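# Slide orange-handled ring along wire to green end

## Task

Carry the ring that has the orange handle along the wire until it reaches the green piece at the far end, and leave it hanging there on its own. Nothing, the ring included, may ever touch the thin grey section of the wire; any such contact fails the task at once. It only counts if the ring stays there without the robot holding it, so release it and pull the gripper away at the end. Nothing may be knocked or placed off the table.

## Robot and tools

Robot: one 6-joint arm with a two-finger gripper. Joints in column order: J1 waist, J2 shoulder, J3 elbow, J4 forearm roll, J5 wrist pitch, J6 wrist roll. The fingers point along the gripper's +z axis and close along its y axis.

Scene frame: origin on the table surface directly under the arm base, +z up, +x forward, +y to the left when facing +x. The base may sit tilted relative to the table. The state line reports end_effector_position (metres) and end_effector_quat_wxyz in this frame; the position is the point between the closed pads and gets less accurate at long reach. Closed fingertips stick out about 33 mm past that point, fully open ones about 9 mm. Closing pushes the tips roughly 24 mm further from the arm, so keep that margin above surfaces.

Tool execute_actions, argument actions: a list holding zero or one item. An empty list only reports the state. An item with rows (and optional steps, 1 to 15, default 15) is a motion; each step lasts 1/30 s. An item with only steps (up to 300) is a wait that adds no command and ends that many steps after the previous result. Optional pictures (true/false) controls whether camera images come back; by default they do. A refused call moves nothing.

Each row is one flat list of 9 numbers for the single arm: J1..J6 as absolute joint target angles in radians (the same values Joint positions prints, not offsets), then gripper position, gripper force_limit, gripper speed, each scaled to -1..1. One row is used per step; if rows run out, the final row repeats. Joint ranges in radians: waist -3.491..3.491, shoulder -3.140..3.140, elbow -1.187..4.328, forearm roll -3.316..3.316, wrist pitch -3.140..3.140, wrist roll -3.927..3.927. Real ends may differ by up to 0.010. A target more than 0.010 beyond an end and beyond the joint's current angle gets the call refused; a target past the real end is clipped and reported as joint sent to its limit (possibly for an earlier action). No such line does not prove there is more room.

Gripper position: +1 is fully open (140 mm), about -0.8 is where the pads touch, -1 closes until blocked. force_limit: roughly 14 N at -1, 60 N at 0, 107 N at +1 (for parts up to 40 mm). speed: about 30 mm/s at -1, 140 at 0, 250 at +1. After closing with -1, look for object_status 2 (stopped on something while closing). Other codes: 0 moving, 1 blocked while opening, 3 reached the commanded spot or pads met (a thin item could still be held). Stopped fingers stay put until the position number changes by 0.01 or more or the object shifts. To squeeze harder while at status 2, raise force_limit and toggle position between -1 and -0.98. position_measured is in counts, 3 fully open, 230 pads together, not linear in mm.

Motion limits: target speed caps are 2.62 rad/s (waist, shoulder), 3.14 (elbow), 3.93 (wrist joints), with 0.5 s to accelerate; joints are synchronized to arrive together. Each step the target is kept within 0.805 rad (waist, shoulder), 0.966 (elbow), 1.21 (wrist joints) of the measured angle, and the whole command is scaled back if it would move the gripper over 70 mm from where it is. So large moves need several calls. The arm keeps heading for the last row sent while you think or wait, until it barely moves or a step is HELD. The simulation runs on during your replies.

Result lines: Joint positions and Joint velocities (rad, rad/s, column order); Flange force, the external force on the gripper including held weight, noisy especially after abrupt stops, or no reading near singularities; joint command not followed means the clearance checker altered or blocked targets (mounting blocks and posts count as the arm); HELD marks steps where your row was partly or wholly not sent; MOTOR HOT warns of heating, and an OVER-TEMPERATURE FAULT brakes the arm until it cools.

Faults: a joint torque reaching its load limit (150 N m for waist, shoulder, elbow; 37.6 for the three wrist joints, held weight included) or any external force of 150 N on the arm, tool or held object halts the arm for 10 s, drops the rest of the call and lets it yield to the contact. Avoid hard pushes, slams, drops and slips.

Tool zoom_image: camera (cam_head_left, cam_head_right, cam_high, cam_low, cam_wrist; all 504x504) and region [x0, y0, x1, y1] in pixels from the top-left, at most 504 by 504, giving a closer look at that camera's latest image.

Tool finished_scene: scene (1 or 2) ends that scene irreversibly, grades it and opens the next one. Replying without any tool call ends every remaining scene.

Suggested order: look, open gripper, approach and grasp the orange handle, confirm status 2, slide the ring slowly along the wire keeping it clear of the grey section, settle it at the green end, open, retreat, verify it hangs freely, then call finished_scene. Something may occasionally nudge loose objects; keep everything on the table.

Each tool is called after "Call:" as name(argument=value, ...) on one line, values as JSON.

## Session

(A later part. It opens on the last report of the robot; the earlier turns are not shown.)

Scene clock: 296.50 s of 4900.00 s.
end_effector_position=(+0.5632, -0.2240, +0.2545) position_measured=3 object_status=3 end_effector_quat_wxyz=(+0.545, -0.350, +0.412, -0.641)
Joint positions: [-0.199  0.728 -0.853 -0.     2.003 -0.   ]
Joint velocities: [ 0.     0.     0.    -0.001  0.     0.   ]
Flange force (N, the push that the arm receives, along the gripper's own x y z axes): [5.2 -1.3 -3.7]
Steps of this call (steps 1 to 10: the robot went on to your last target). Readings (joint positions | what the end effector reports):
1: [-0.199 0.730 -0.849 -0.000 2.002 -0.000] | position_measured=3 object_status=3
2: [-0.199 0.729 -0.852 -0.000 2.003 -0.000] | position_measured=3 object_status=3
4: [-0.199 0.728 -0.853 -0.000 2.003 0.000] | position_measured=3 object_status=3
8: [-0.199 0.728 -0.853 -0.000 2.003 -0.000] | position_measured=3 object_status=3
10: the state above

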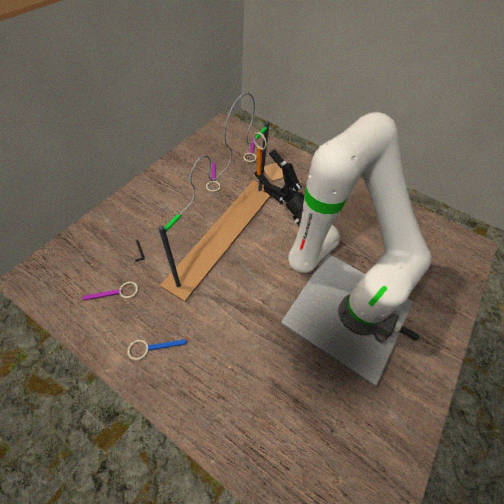

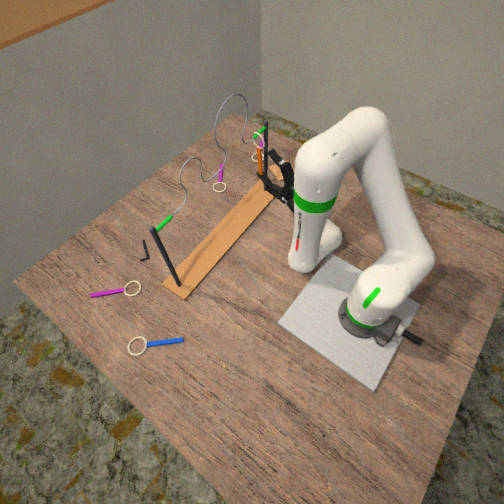

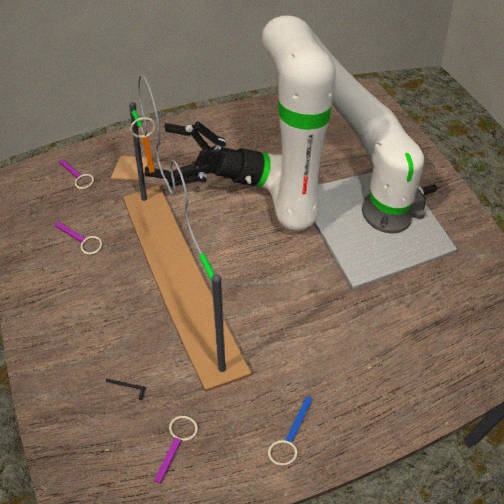

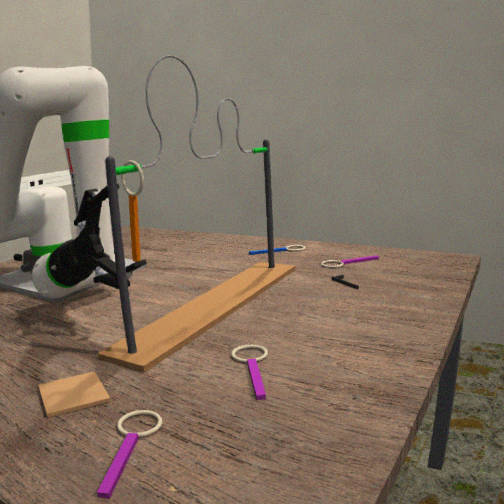

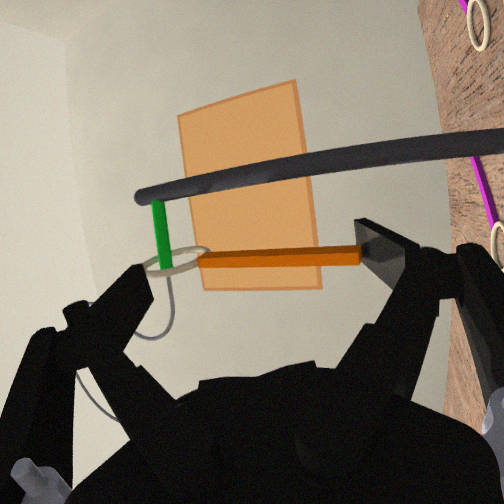

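Call:
execute_actions(actions=[{"rows": [[-0.1994,0.7275,-0.8544,0,2.0045,0,1,0,0],[-0.1994,0.7257,-0.8573,0,2.0062,0,1,0,0],[-0.1994,0.7230,-0.8618,0,2.0080,0,1,0,0],[-0.1994,0.7196,-0.8672,0,2.0098,0,1,0,0],[-0.1994,0.7163,-0.8727,0,2.0114,0,1,0,0],[-0.1994,0.7130,-0.8781,0,2.0128,0,1,0,0],[-0.1994,0.7096,-0.8835,0,2.0141,0,1,0,0],[-0.1994,0.7063,-0.8890,0,2.0153,0,1,0,0],[-0.1994,0.7030,-0.8944,0,2.0165,0,1,0,0],[-0.1994,0.6996,-0.8998,0,2.0176,0,1,0,0],[-0.1994,0.6963,-0.9053,0,2.0187,0,1,0,0],[-0.1994,0.6930,-0.9107,0,2.0198,0,1,0,0],[-0.1994,0.6896,-0.9161,0,2.0209,0,1,0,0],[-0.1994,0.6863,-0.9216,0,2.0219,0,1,0,0],[-0.1994,0.6830,-0.9270,0,2.0229,0,1,0,0]], "steps": 15}], pictures=false)

Call:
execute_actions(actions=[{"steps": 10}])

Call:
zoom_image(camera="cam_low", region=[60, 150, 200, 290])

Call:
zoom_image(camera="cam_high", region=[110, 90, 230, 210])

Call:
zoom_image(camera="cam_wrist", region=[90, 150, 450, 330])

Scene clock: 321.00 s of 4900.00 s.
end_effector_position=(+0.5415, -0.2205, +0.2628) position_measured=3 object_status=3 end_effector_quat_wxyz=(+0.544, -0.352, +0.414, -0.640)
Joint positions: [-0.199  0.689 -0.917  0.     2.021 -0.   ]
Joint velocities: [ 0.    -0.098 -0.16  -0.002  0.03   0.   ]
Flange force (N, the push that the arm receives, along the gripper's own x y z axes): [6.1 -1.0 -7.8]
Steps of this call (steps 1 to 15: the robot went on to your last target; steps 16 to 90: nothing new was sent; then 21.00 s passed at rest; steps 91 to 105: all 15 steps of this action). Readings (joint positions | what the end effector reports):
91: [-0.199 0.728 -0.853 0.000 2.003 -0.000] | position_measured=3 object_status=3
92: [-0.199 0.728 -0.854 0.000 2.004 -0.000] | position_measured=3 object_status=3
94: [-0.199 0.724 -0.860 0.000 2.007 -0.000] | position_measured=3 object_status=3
98: [-0.199 0.712 -0.879 0.000 2.013 -0.000] | position_measured=3 object_status=3
105: the state above

Scene clock: 321.33 s of 4900.00 s.
end_effector_position=(+0.5383, -0.2199, +0.2637) position_measured=3 object_status=3 end_effector_quat_wxyz=(+0.543, -0.352, +0.415, -0.639)
Joint positions: [-0.199  0.683 -0.927  0.     2.023 -0.   ]
Joint velocities: [ 0.001  0.001  0.     0.    -0.    -0.   ]
Flange force (N, the push that the arm receives, along the gripper's own x y z axes): [6.5 -2.5 -3.9]
Steps of this call (steps 1 to 10: the robot went on to your last target). Readings (joint positions | what the end effector reports):
1: [-0.199 0.686 -0.922 0.000 2.022 -0.000] | position_measured=3 object_status=3
2: [-0.199 0.684 -0.926 0.000 2.023 -0.000] | position_measured=3 object_status=3
4: [-0.199 0.683 -0.927 0.000 2.023 -0.000] | position_measured=3 object_status=3
8: [-0.199 0.683 -0.927 0.000 2.023 -0.000] | position_measured=3 object_status=3
10: the state above

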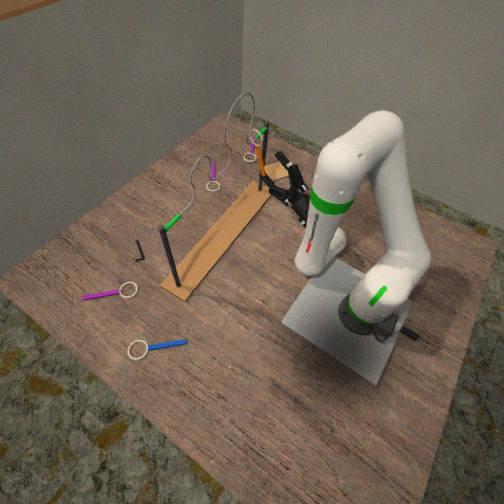

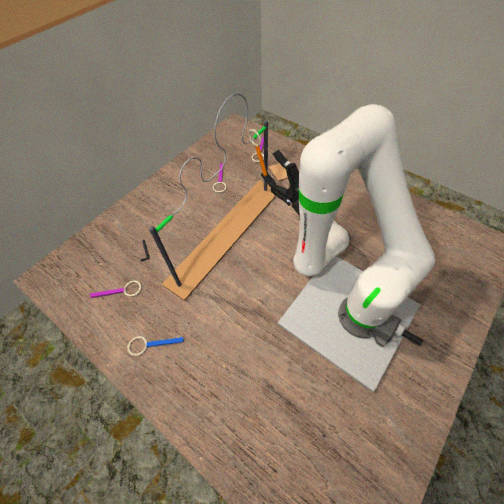

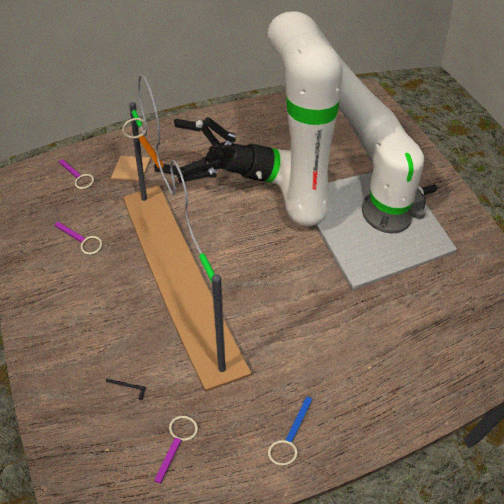

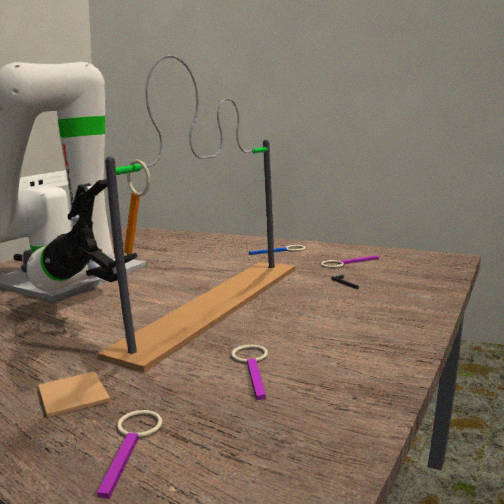

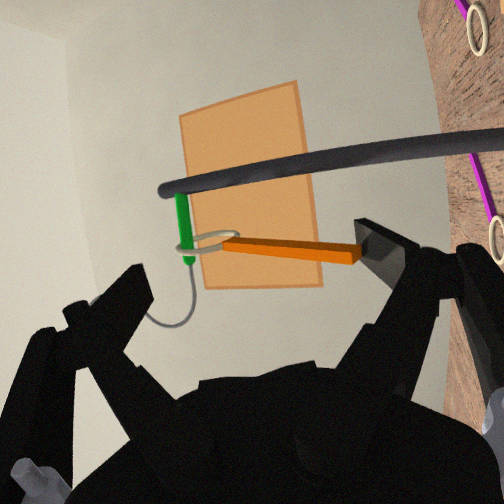

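Region (60, 150, 200, 290) of cam_low's 504x504 image, scaled by 3.600, with more detail than that image has.

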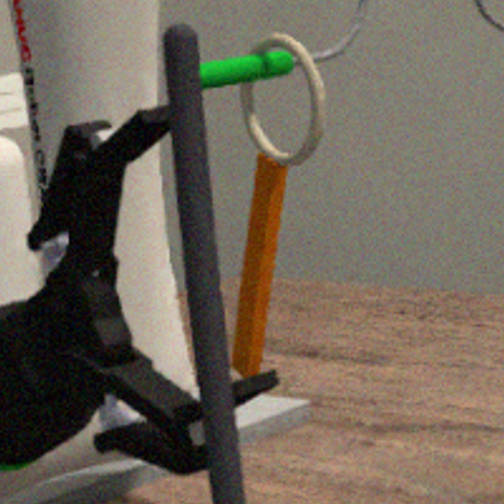

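Region (110, 90, 230, 210) of cam_high's 504x504 image, scaled by 4.200, with more detail than that image has.

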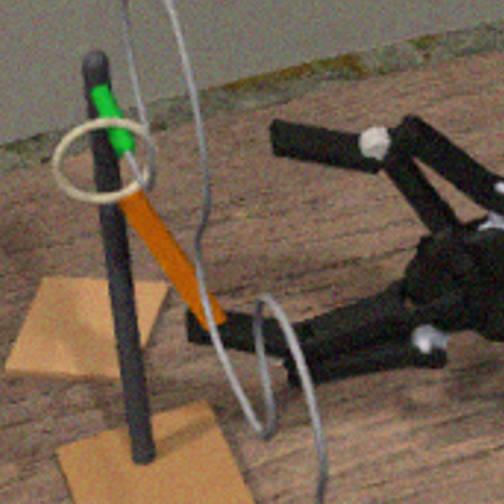

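Region (90, 150, 450, 330) of cam_wrist's 504x504 image, scaled by 1.400, with more detail than that image has.

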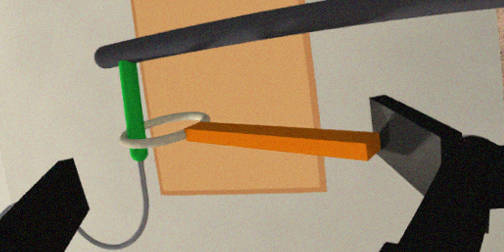

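Call:
execute_actions(actions=[])

Scene clock: 336.47 s of 4900.00 s.
end_effector_position=(+0.5383, -0.2199, +0.2637) position_measured=3 object_status=3 end_effector_quat_wxyz=(+0.543, -0.352, +0.415, -0.639)
Joint positions: [-0.199  0.683 -0.927 -0.     2.023 -0.   ]
Joint velocities: [-0.001  0.001  0.     0.001 -0.     0.   ]
Flange force (N, the push that the arm receives, along the gripper's own x y z axes): [7.0 -0.5 -4.3]
Steps of this call (steps 1 to 15: the robot went on to your last target; steps 16 to 90: nothing new was sent; then 12.13 s passed at rest). Readings (joint positions | what the end effector reports):
1: [-0.199 0.683 -0.927 0.000 2.023 0.000] | position_measured=3 object_status=3
2: [-0.199 0.683 -0.927 0.000 2.023 0.000] | position_measured=3 object_status=3
4: [-0.199 0.683 -0.927 0.000 2.023 -0.000] | position_measured=3 object_status=3
8: [-0.199 0.683 -0.927 0.000 2.023 0.000] | position_measured=3 object_status=3
90: the state above
The arm was judged still, so your last target was given up. Only a new action makes it travel on or press farther. Fingers that are still opening or closing keep moving.

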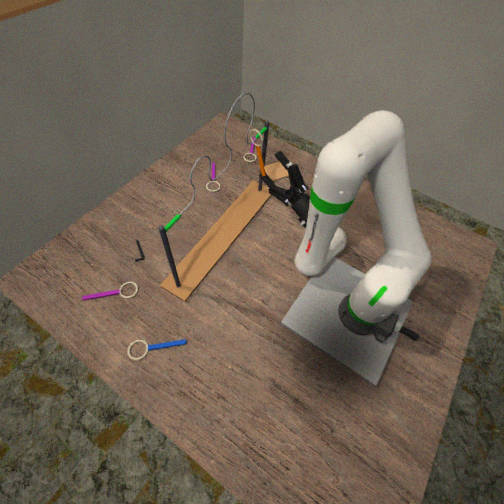

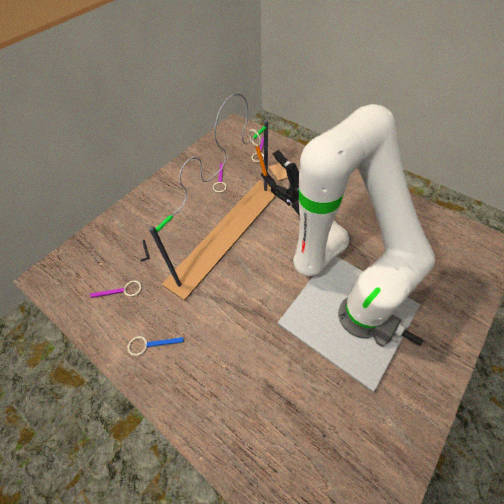

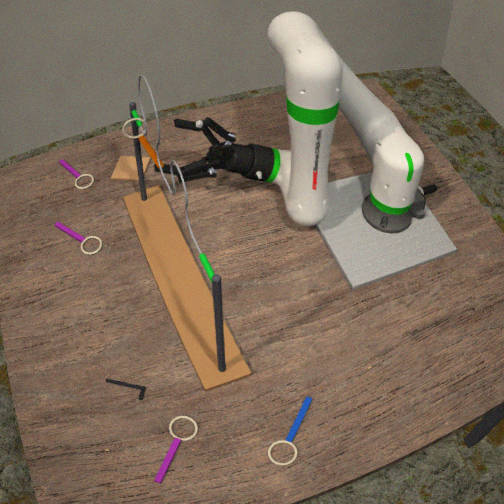

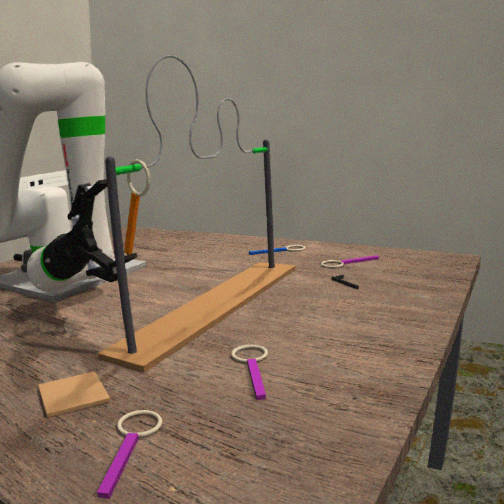

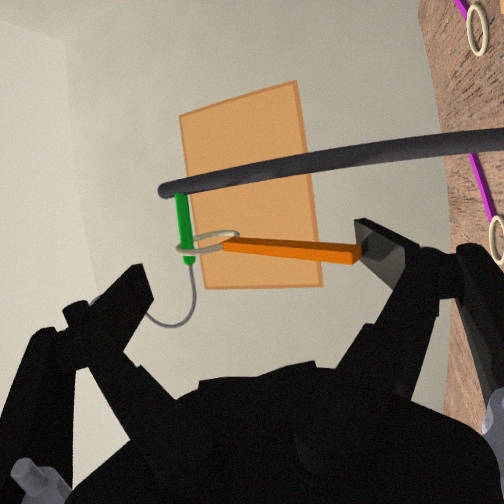

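Call:
zoom_image(camera="cam_wrist", region=[140, 160, 420, 340])

Call:
zoom_image(camera="cam_low", region=[60, 140, 200, 300])

Call:
zoom_image(camera="cam_high", region=[100, 80, 260, 220])

Region (140, 160, 420, 340) of cam_wrist's 504x504 image, scaled by 1.800, with more detail than that image has; it fills the top 324 rows of this view, and the rest is white.

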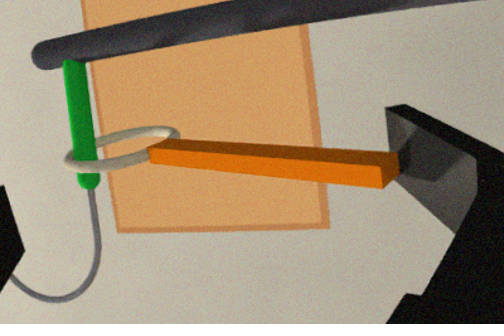

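Region (60, 140, 200, 300) of cam_low's 504x504 image, scaled by 3.150, with more detail than that image has; it fills the left 441 columns of this view, and the rest is white.

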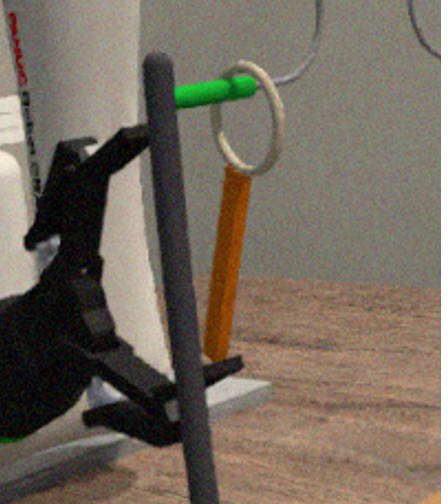

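Region (100, 80, 260, 220) of cam_high's 504x504 image, scaled by 3.150, with more detail than that image has; it fills the top 441 rows of this view, and the rest is white.

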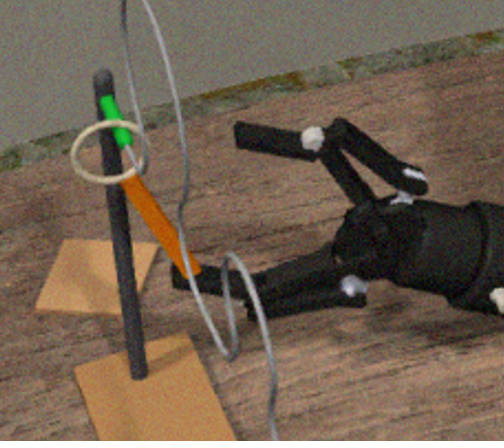

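Call:
execute_actions(actions=[{"rows": [[-0.1995,0.6822,-0.9281,0,2.0229,0,1,0,0],[-0.1998,0.6797,-0.9310,0,2.0228,0,1,0,0],[-0.2002,0.6760,-0.9356,0,2.0227,0,1,0,0],[-0.2008,0.6713,-0.9415,0,2.0225,0,1,0,0],[-0.2015,0.6657,-0.9485,0,2.0224,0,1,0,0],[-0.2022,0.6595,-0.9561,0,2.0222,0,1,0,0],[-0.2030,0.6529,-0.9643,0,2.0220,0,1,0,0],[-0.2038,0.6462,-0.9725,0,2.0218,0,1,0,0],[-0.2046,0.6396,-0.9807,0,2.0216,0,1,0,0],[-0.2053,0.6334,-0.9883,0,2.0214,0,1,0,0],[-0.2060,0.6278,-0.9953,0,2.0213,0,1,0,0],[-0.2066,0.6231,-1.0012,0,2.0211,0,1,0,0],[-0.2070,0.6194,-1.0058,0,2.0210,0,1,0,0],[-0.2073,0.6169,-1.0087,0,2.0209,0,1,0,0],[-0.2074,0.6161,-1.0098,0,2.0209,0,1,0,0]], "steps": 15}], pictures=false)

Call:
execute_actions(actions=[{"steps": 12}])

Call:
zoom_image(camera="cam_wrist", region=[140, 160, 420, 340])

Call:
zoom_image(camera="cam_high", region=[100, 80, 260, 220])

Scene clock: 421.70 s of 4900.00 s.
end_effector_position=(+0.5120, -0.2198, +0.2741) position_measured=3 object_status=3 end_effector_quat_wxyz=(+0.538, -0.355, +0.421, -0.638)
Joint positions: [-0.207  0.619 -1.006 -0.     2.021 -0.   ]
Joint velocities: [-0.011 -0.088 -0.107 -0.001 -0.002  0.   ]
Flange force (N, the push that the arm receives, along the gripper's own x y z axes): [7.9 -8.8 -6.0]
Steps of this call (steps 1 to 90: nothing new was sent; then 81.73 s passed at rest; steps 91 to 105: all 15 steps of this action). Readings (joint positions | what the end effector reports):
91: [-0.199 0.683 -0.927 -0.000 2.023 -0.000] | position_measured=3 object_status=3
92: [-0.199 0.682 -0.928 -0.000 2.023 -0.000] | position_measured=3 object_status=3
94: [-0.199 0.678 -0.933 -0.000 2.023 -0.000] | position_measured=3 object_status=3
98: [-0.202 0.659 -0.957 0.000 2.022 -0.000] | position_measured=3 object_status=3
105: the state above

Scene clock: 422.10 s of 4900.00 s.
end_effector_position=(+0.5107, -0.2198, +0.2746) position_measured=3 object_status=3 end_effector_quat_wxyz=(+0.538, -0.355, +0.422, -0.638)
Joint positions: [-0.207  0.616 -1.01  -0.     2.021 -0.   ]
Joint velocities: [ 0.001 -0.001 -0.    -0.     0.     0.   ]
Flange force (N, the push that the arm receives, along the gripper's own x y z axes): [6.4 -0.8 -3.7]
Steps of this call (steps 1 to 12: the robot went on to your last target). Readings (joint positions | what the end effector reports):
1: [-0.207 0.617 -1.008 -0.000 2.021 0.000] | position_measured=3 object_status=3
2: [-0.207 0.616 -1.009 -0.000 2.021 -0.000] | position_measured=3 object_status=3
4: [-0.207 0.616 -1.010 -0.000 2.021 -0.000] | position_measured=3 object_status=3
8: [-0.207 0.616 -1.010 -0.000 2.021 -0.000] | position_measured=3 object_status=3
12: the state above

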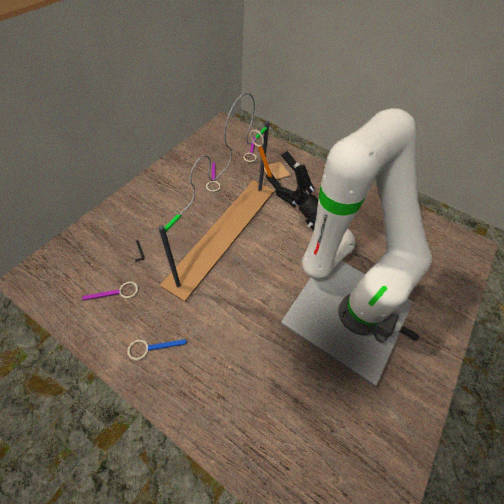

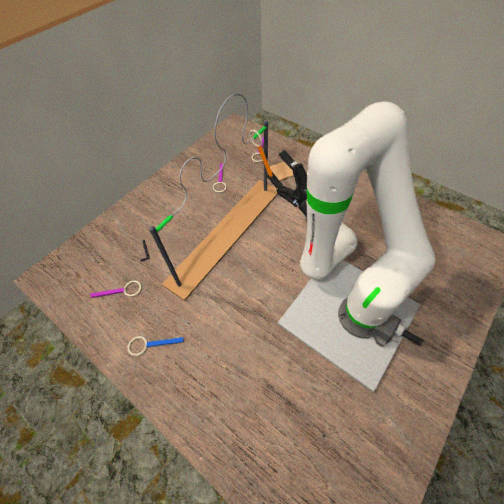

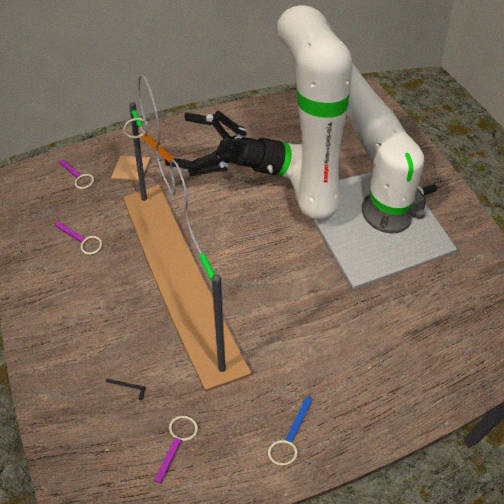

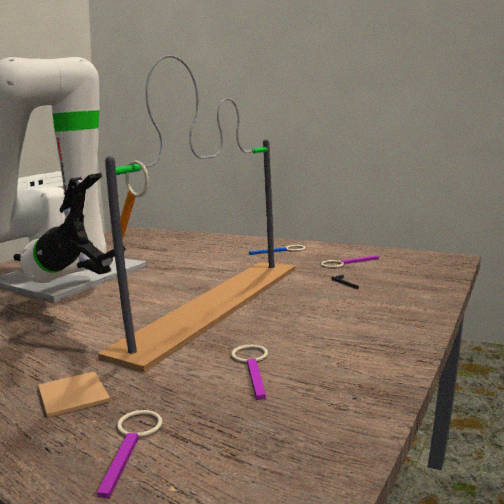

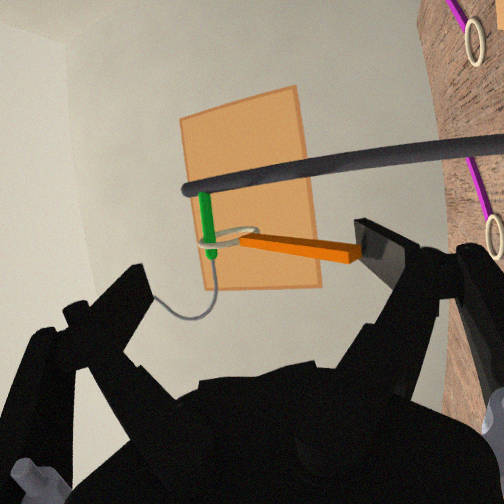

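Region (140, 160, 420, 340) of cam_wrist's 504x504 image, scaled by 1.800, with more detail than that image has; it fills the top 324 rows of this view, and the rest is white.

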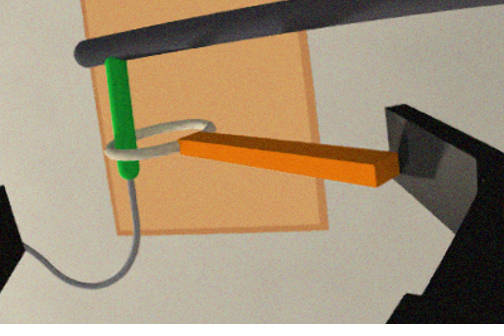

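Region (100, 80, 260, 220) of cam_high's 504x504 image, scaled by 3.150, with more detail than that image has; it fills the top 441 rows of this view, and the rest is white.

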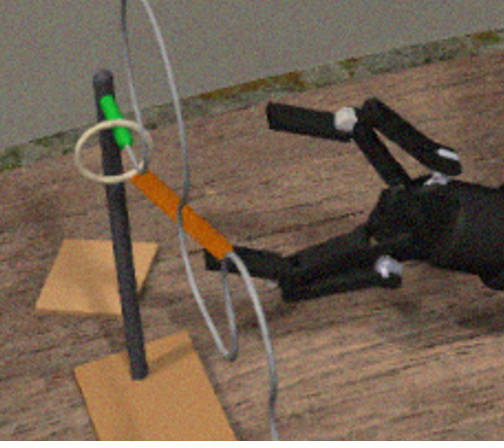

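Call:
execute_actions(actions=[{"rows": [[-0.2075,0.6148,-1.0108,0,2.0204,0,1,0,0],[-0.2078,0.6109,-1.0138,0,2.0190,0,1,0,0],[-0.2082,0.6051,-1.0183,0,2.0168,0,1,0,0],[-0.2088,0.5975,-1.0242,0,2.0140,0,1,0,0],[-0.2095,0.5886,-1.0311,0,2.0108,0,1,0,0],[-0.2102,0.5788,-1.0387,0,2.0071,0,1,0,0],[-0.2110,0.5683,-1.0467,0,2.0033,0,1,0,0],[-0.2118,0.5578,-1.0549,0,1.9994,0,1,0,0],[-0.2126,0.5473,-1.0629,0,1.9956,0,1,0,0],[-0.2133,0.5375,-1.0705,0,1.9919,0,1,0,0],[-0.2140,0.5286,-1.0774,0,1.9887,0,1,0,0],[-0.2146,0.5210,-1.0833,0,1.9859,0,1,0,0],[-0.2150,0.5152,-1.0878,0,1.9837,0,1,0,0],[-0.2153,0.5113,-1.0908,0,1.9823,0,1,0,0],[-0.2154,0.5100,-1.0918,0,1.9818,0,1,0,0]], "steps": 15}], pictures=false)

Call:
execute_actions(actions=[{"steps": 12}])

Call:
zoom_image(camera="cam_wrist", region=[140, 160, 420, 340])

Call:
zoom_image(camera="cam_high", region=[100, 80, 260, 220])

Scene clock: 436.40 s of 4900.00 s.
end_effector_position=(+0.4864, -0.2196, +0.2912) position_measured=3 object_status=3 end_effector_quat_wxyz=(+0.533, -0.357, +0.428, -0.637)
Joint positions: [-0.215  0.517 -1.087  0.     1.984 -0.   ]
Joint velocities: [-0.014 -0.166 -0.127  0.001 -0.059  0.   ]
Flange force (N, the push that the arm receives, along the gripper's own x y z axes): [9.0 -6.8 -3.0]
Steps of this call (steps 1 to 15: the robot went on to your last target; steps 16 to 90: nothing new was sent; then 10.80 s passed at rest; steps 91 to 105: all 15 steps of this action). Readings (joint positions | what the end effector reports):
91: [-0.207 0.616 -1.010 0.000 2.021 -0.000] | position_measured=3 object_status=3
92: [-0.207 0.615 -1.011 0.000 2.020 -0.000] | position_measured=3 object_status=3
94: [-0.208 0.609 -1.016 0.000 2.018 -0.000] | position_measured=3 object_status=3
98: [-0.210 0.580 -1.038 0.000 2.007 -0.000] | position_measured=3 object_status=3
105: the state above

Scene clock: 436.80 s of 4900.00 s.
end_effector_position=(+0.4848, -0.2196, +0.2922) position_measured=3 object_status=3 end_effector_quat_wxyz=(+0.533, -0.357, +0.428, -0.637)
Joint positions: [-0.215  0.51  -1.092  0.     1.982 -0.   ]
Joint velocities: [0.003 0.001 0.001 0.002 0.    0.   ]
Flange force (N, the push that the arm receives, along the gripper's own x y z axes): [8.2 -1.5 -3.2]
Steps of this call (steps 1 to 12: the robot went on to your last target). Readings (joint positions | what the end effector reports):
1: [-0.215 0.512 -1.090 0.000 1.983 -0.000] | position_measured=3 object_status=3
2: [-0.215 0.511 -1.091 0.000 1.982 -0.000] | position_measured=3 object_status=3
4: [-0.215 0.510 -1.092 0.000 1.982 0.000] | position_measured=3 object_status=3
8: [-0.215 0.510 -1.092 0.000 1.982 -0.000] | position_measured=3 object_status=3
12: the state above

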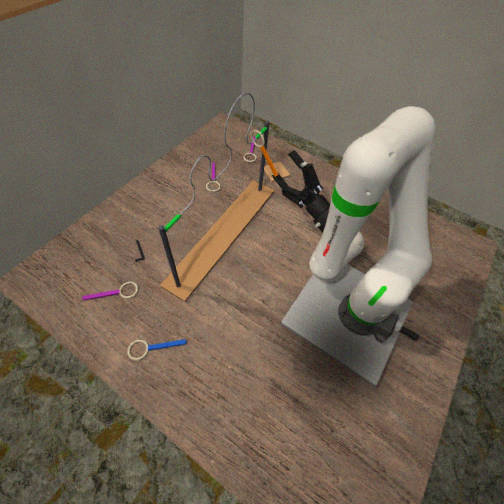

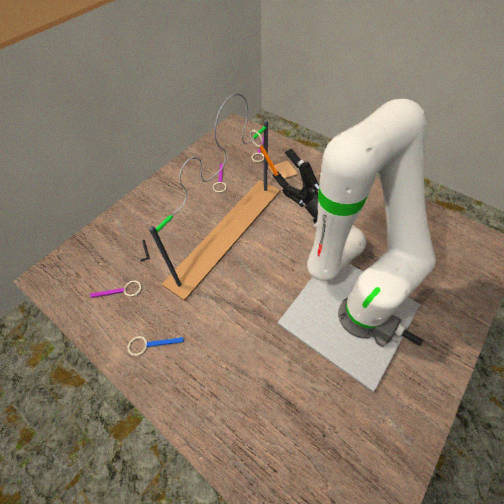

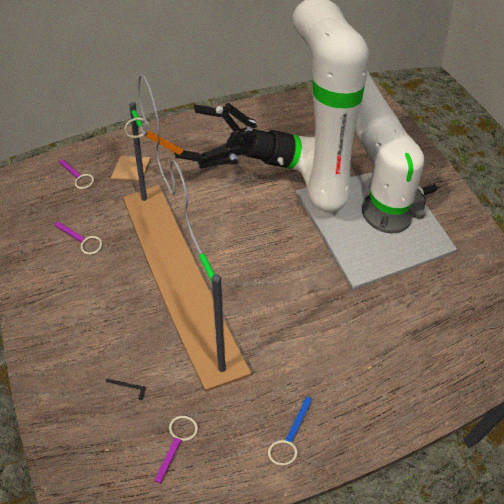

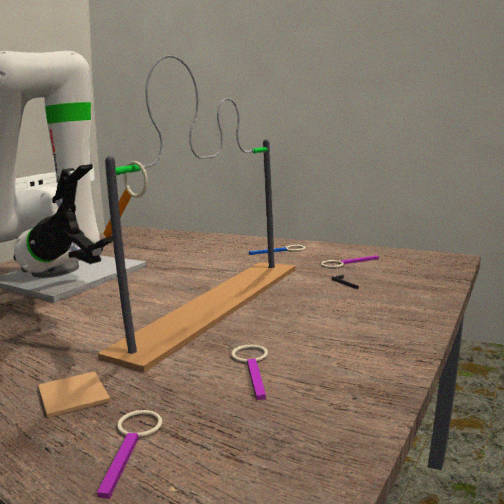

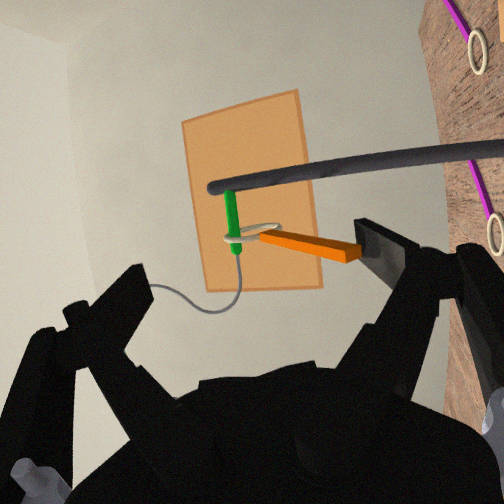

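Region (140, 160, 420, 340) of cam_wrist's 504x504 image, scaled by 1.800, with more detail than that image has; it fills the top 324 rows of this view, and the rest is white.

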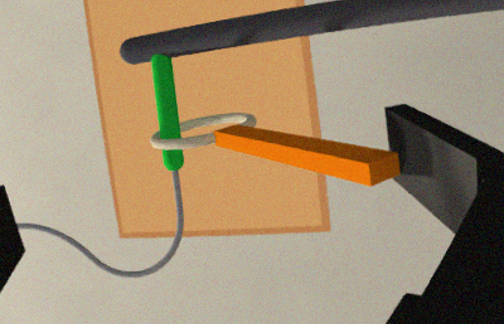

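Region (100, 80, 260, 220) of cam_high's 504x504 image, scaled by 3.150, with more detail than that image has; it fills the top 441 rows of this view, and the rest is white.

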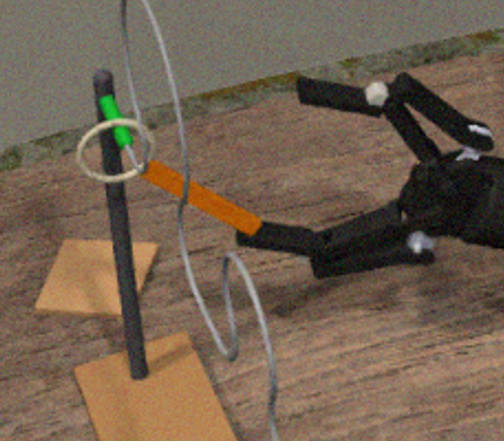

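Call:
execute_actions(actions=[{"rows": [[-0.2154,0.5100,-1.0918,0,1.9818,0,0.5,-0.5,-0.7]], "steps": 15}], pictures=false)

Call:
execute_actions(actions=[{"steps": 14}])

Call:
zoom_image(camera="cam_wrist", region=[140, 160, 420, 340])

Call:
zoom_image(camera="cam_high", region=[100, 80, 260, 220])

Scene clock: 455.57 s of 4900.00 s.
end_effector_position=(+0.4848, -0.2196, +0.2922) position_measured=50 object_status=0 end_effector_quat_wxyz=(+0.532, -0.357, +0.428, -0.637)
Joint positions: [-0.215  0.51  -1.092 -0.     1.982 -0.   ]
Joint velocities: [-0.001 -0.001  0.    -0.002  0.     0.   ]
Flange force (N, the push that the arm receives, along the gripper's own x y z axes): [6.1 -5.1 -3.0]
Steps of this call (steps 1 to 15: the robot went on to your last target; steps 16 to 90: nothing new was sent; then 15.27 s passed at rest; steps 91 to 105: all 15 steps of this action). Readings (joint positions | what the end effector reports):
91: [-0.215 0.510 -1.092 -0.000 1.982 -0.000] | position_measured=3 object_status=0
92: [-0.215 0.510 -1.092 -0.000 1.982 -0.000] | position_measured=5 object_status=0
94: [-0.215 0.510 -1.092 -0.000 1.982 -0.000] | position_measured=12 object_status=0
98: [-0.215 0.510 -1.092 -0.000 1.982 0.000] | position_measured=26 object_status=0
105: the state above

Scene clock: 456.03 s of 4900.00 s.
end_effector_position=(+0.4848, -0.2196, +0.2922) position_measured=66 object_status=3 end_effector_quat_wxyz=(+0.532, -0.357, +0.428, -0.637)
Joint positions: [-0.215  0.51  -1.092 -0.     1.982 -0.   ]
Joint velocities: [-0.001  0.     0.001  0.003 -0.    -0.   ]
Flange force (N, the push that the arm receives, along the gripper's own x y z axes): [6.7 0.3 -5.7]
Steps of this call (steps 1 to 14: the robot went on to your last target). Readings (joint positions | what the end effector reports):
1: [-0.215 0.510 -1.092 -0.000 1.982 -0.000] | position_measured=53 object_status=0
2: [-0.215 0.510 -1.092 -0.000 1.982 -0.000] | position_measured=56 object_status=0
4: [-0.215 0.510 -1.092 -0.000 1.982 -0.000] | position_measured=63 object_status=0
8: [-0.215 0.510 -1.092 -0.000 1.982 -0.000] | position_measured=66 object_status=0
14: the state above

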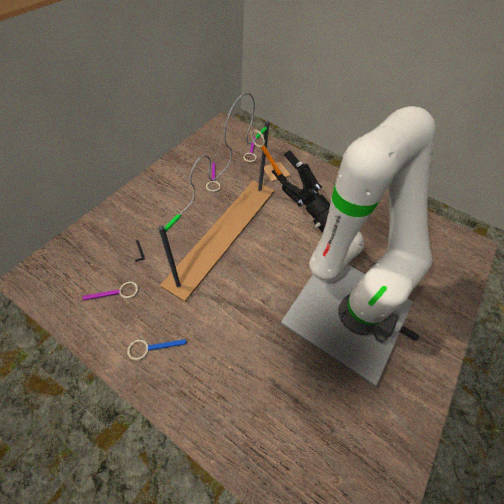

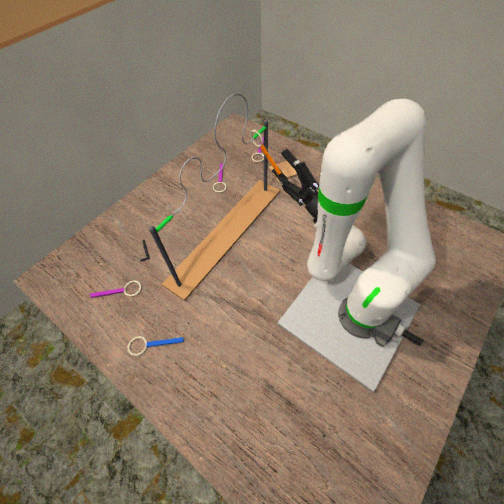

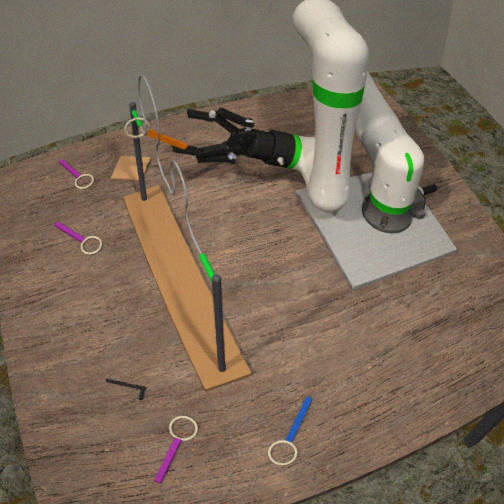

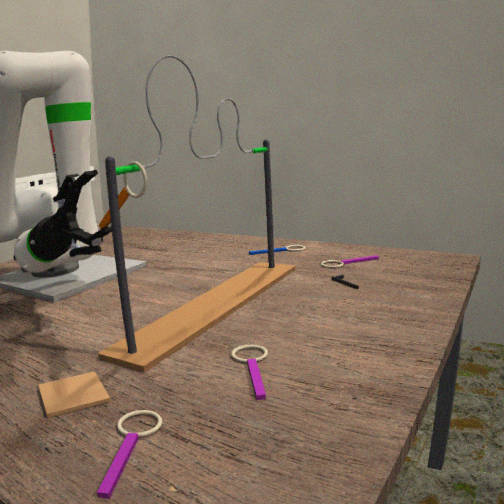

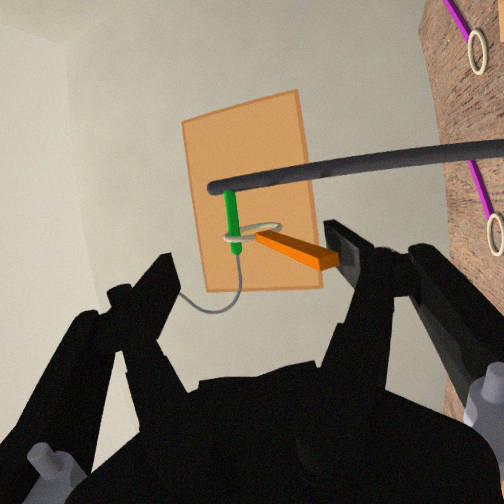

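Region (140, 160, 420, 340) of cam_wrist's 504x504 image, scaled by 1.800, with more detail than that image has; it fills the top 324 rows of this view, and the rest is white.

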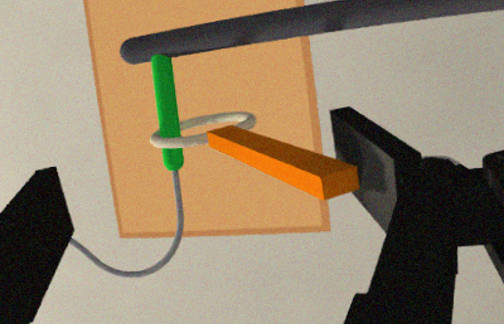

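Region (100, 80, 260, 220) of cam_high's 504x504 image, scaled by 3.150, with more detail than that image has; it fills the top 441 rows of this view, and the rest is white.

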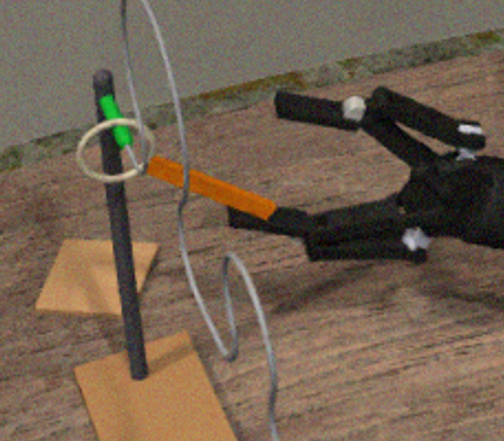

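Call:
execute_actions(actions=[{"rows": [[-0.2154,0.5100,-1.0918,0,1.9818,0,0.05,-0.5,-0.7],[-0.2150,0.5100,-1.0918,0,1.9818,0,0.05,-0.5,-0.7],[-0.2143,0.5100,-1.0918,0,1.9818,0,0.05,-0.5,-0.7],[-0.2134,0.5100,-1.0918,0,1.9818,0,0.05,-0.5,-0.7],[-0.2125,0.5100,-1.0918,0,1.9818,0,0.05,-0.5,-0.7],[-0.2115,0.5100,-1.0918,0,1.9818,0,0.05,-0.5,-0.7],[-0.2105,0.5100,-1.0918,0,1.9818,0,0.05,-0.5,-0.7],[-0.2095,0.5100,-1.0918,0,1.9818,0,0.05,-0.5,-0.7],[-0.2085,0.5100,-1.0918,0,1.9818,0,0.05,-0.5,-0.7],[-0.2075,0.5100,-1.0918,0,1.9818,0,0.05,-0.5,-0.7],[-0.2065,0.5100,-1.0918,0,1.9818,0,0.05,-0.5,-0.7],[-0.2056,0.5100,-1.0918,0,1.9818,0,0.05,-0.5,-0.7],[-0.2048,0.5100,-1.0918,0,1.9818,0,0.05,-0.5,-0.7],[-0.2042,0.5100,-1.0918,0,1.9818,0,0.05,-0.5,-0.7],[-0.2040,0.5100,-1.0918,0,1.9818,0,0.05,-0.5,-0.7]], "steps": 15}], pictures=false)

Call:
execute_actions(actions=[{"steps": 12}])

Call:
zoom_image(camera="cam_wrist", region=[170, 170, 370, 320])

Call:
zoom_image(camera="cam_high", region=[100, 80, 260, 220])

Scene clock: 471.50 s of 4900.00 s.
end_effector_position=(+0.4871, -0.2143, +0.2922) position_measured=113 object_status=0 end_effector_quat_wxyz=(+0.536, -0.360, +0.426, -0.634)
Joint positions: [-0.205  0.51  -1.092 -0.     1.982 -0.   ]
Joint velocities: [ 0.015 -0.     0.     0.001 -0.    -0.   ]
Flange force (N, the push that the arm receives, along the gripper's own x y z axes): [3.2 0.2 -4.0]
Steps of this call (steps 1 to 15: the robot went on to your last target; steps 16 to 90: nothing new was sent; then 11.97 s passed at rest; steps 91 to 105: all 15 steps of this action). Readings (joint positions | what the end effector reports):
91: [-0.215 0.510 -1.092 -0.000 1.982 -0.000] | position_measured=66 object_status=0
92: [-0.215 0.510 -1.092 -0.000 1.982 -0.000] | position_measured=69 object_status=0
94: [-0.215 0.510 -1.092 -0.000 1.982 -0.000] | position_measured=75 object_status=0
98: [-0.211 0.510 -1.092 -0.000 1.982 -0.000] | position_measured=89 object_status=0
105: the state above

Scene clock: 471.90 s of 4900.00 s.
end_effector_position=(+0.4872, -0.2140, +0.2922) position_measured=123 object_status=3 end_effector_quat_wxyz=(+0.536, -0.360, +0.426, -0.634)
Joint positions: [-0.204  0.51  -1.092 -0.     1.982 -0.   ]
Joint velocities: [-0.002  0.     0.    -0.002  0.    -0.   ]
Flange force (N, the push that the arm receives, along the gripper's own x y z axes): [11.2 -4.0 -2.5]
Steps of this call (steps 1 to 12: the robot went on to your last target). Readings (joint positions | what the end effector reports):
1: [-0.204 0.510 -1.092 -0.000 1.982 -0.000] | position_measured=116 object_status=0
2: [-0.204 0.510 -1.092 -0.000 1.982 -0.000] | position_measured=120 object_status=0
4: [-0.204 0.510 -1.092 -0.000 1.982 -0.000] | position_measured=123 object_status=0
8: [-0.204 0.510 -1.092 -0.000 1.982 -0.000] | position_measured=123 object_status=0
12: the state above

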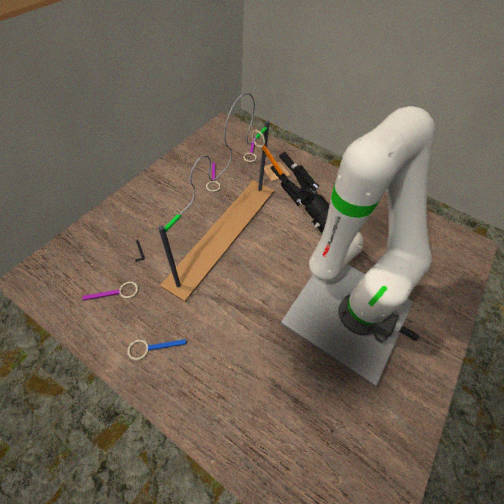

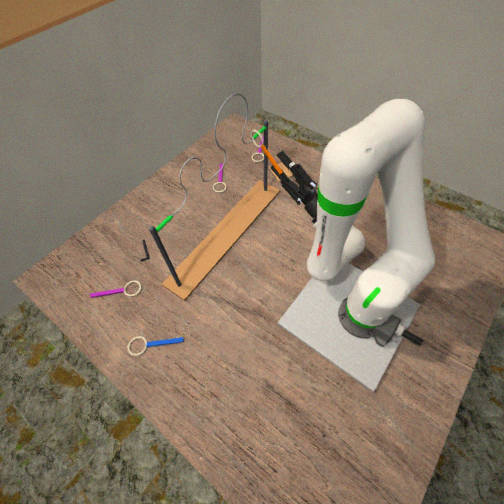

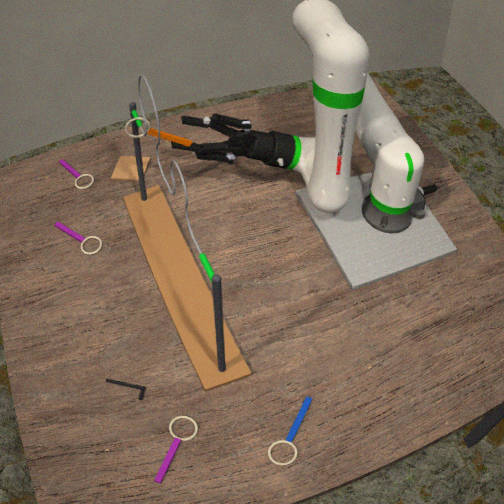

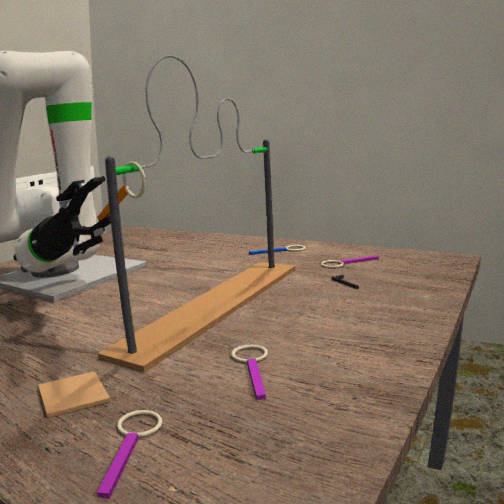

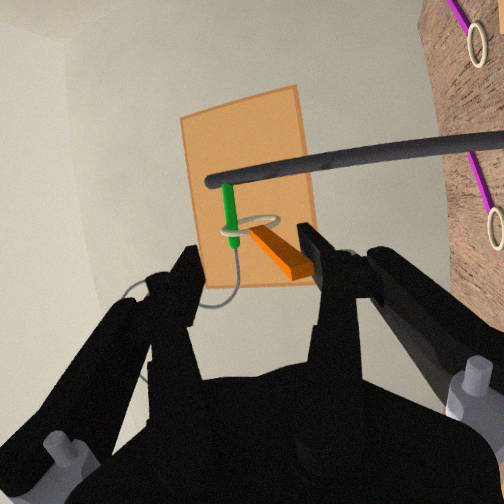

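Region (170, 170, 370, 320) of cam_wrist's 504x504 image, scaled by 2.520, with more detail than that image has; it fills the top 378 rows of this view, and the rest is white.

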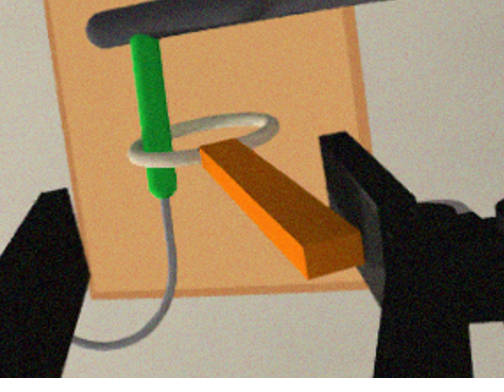

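Region (100, 80, 260, 220) of cam_high's 504x504 image, scaled by 3.150, with more detail than that image has; it fills the top 441 rows of this view, and the rest is white.

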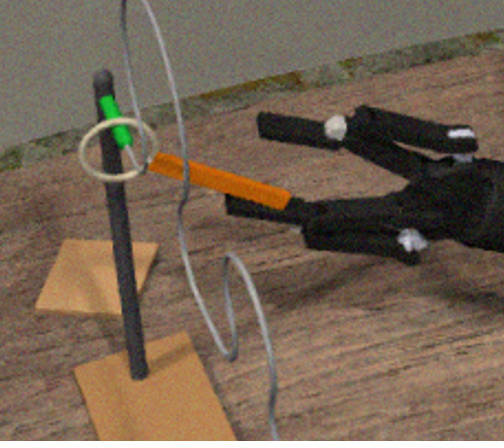

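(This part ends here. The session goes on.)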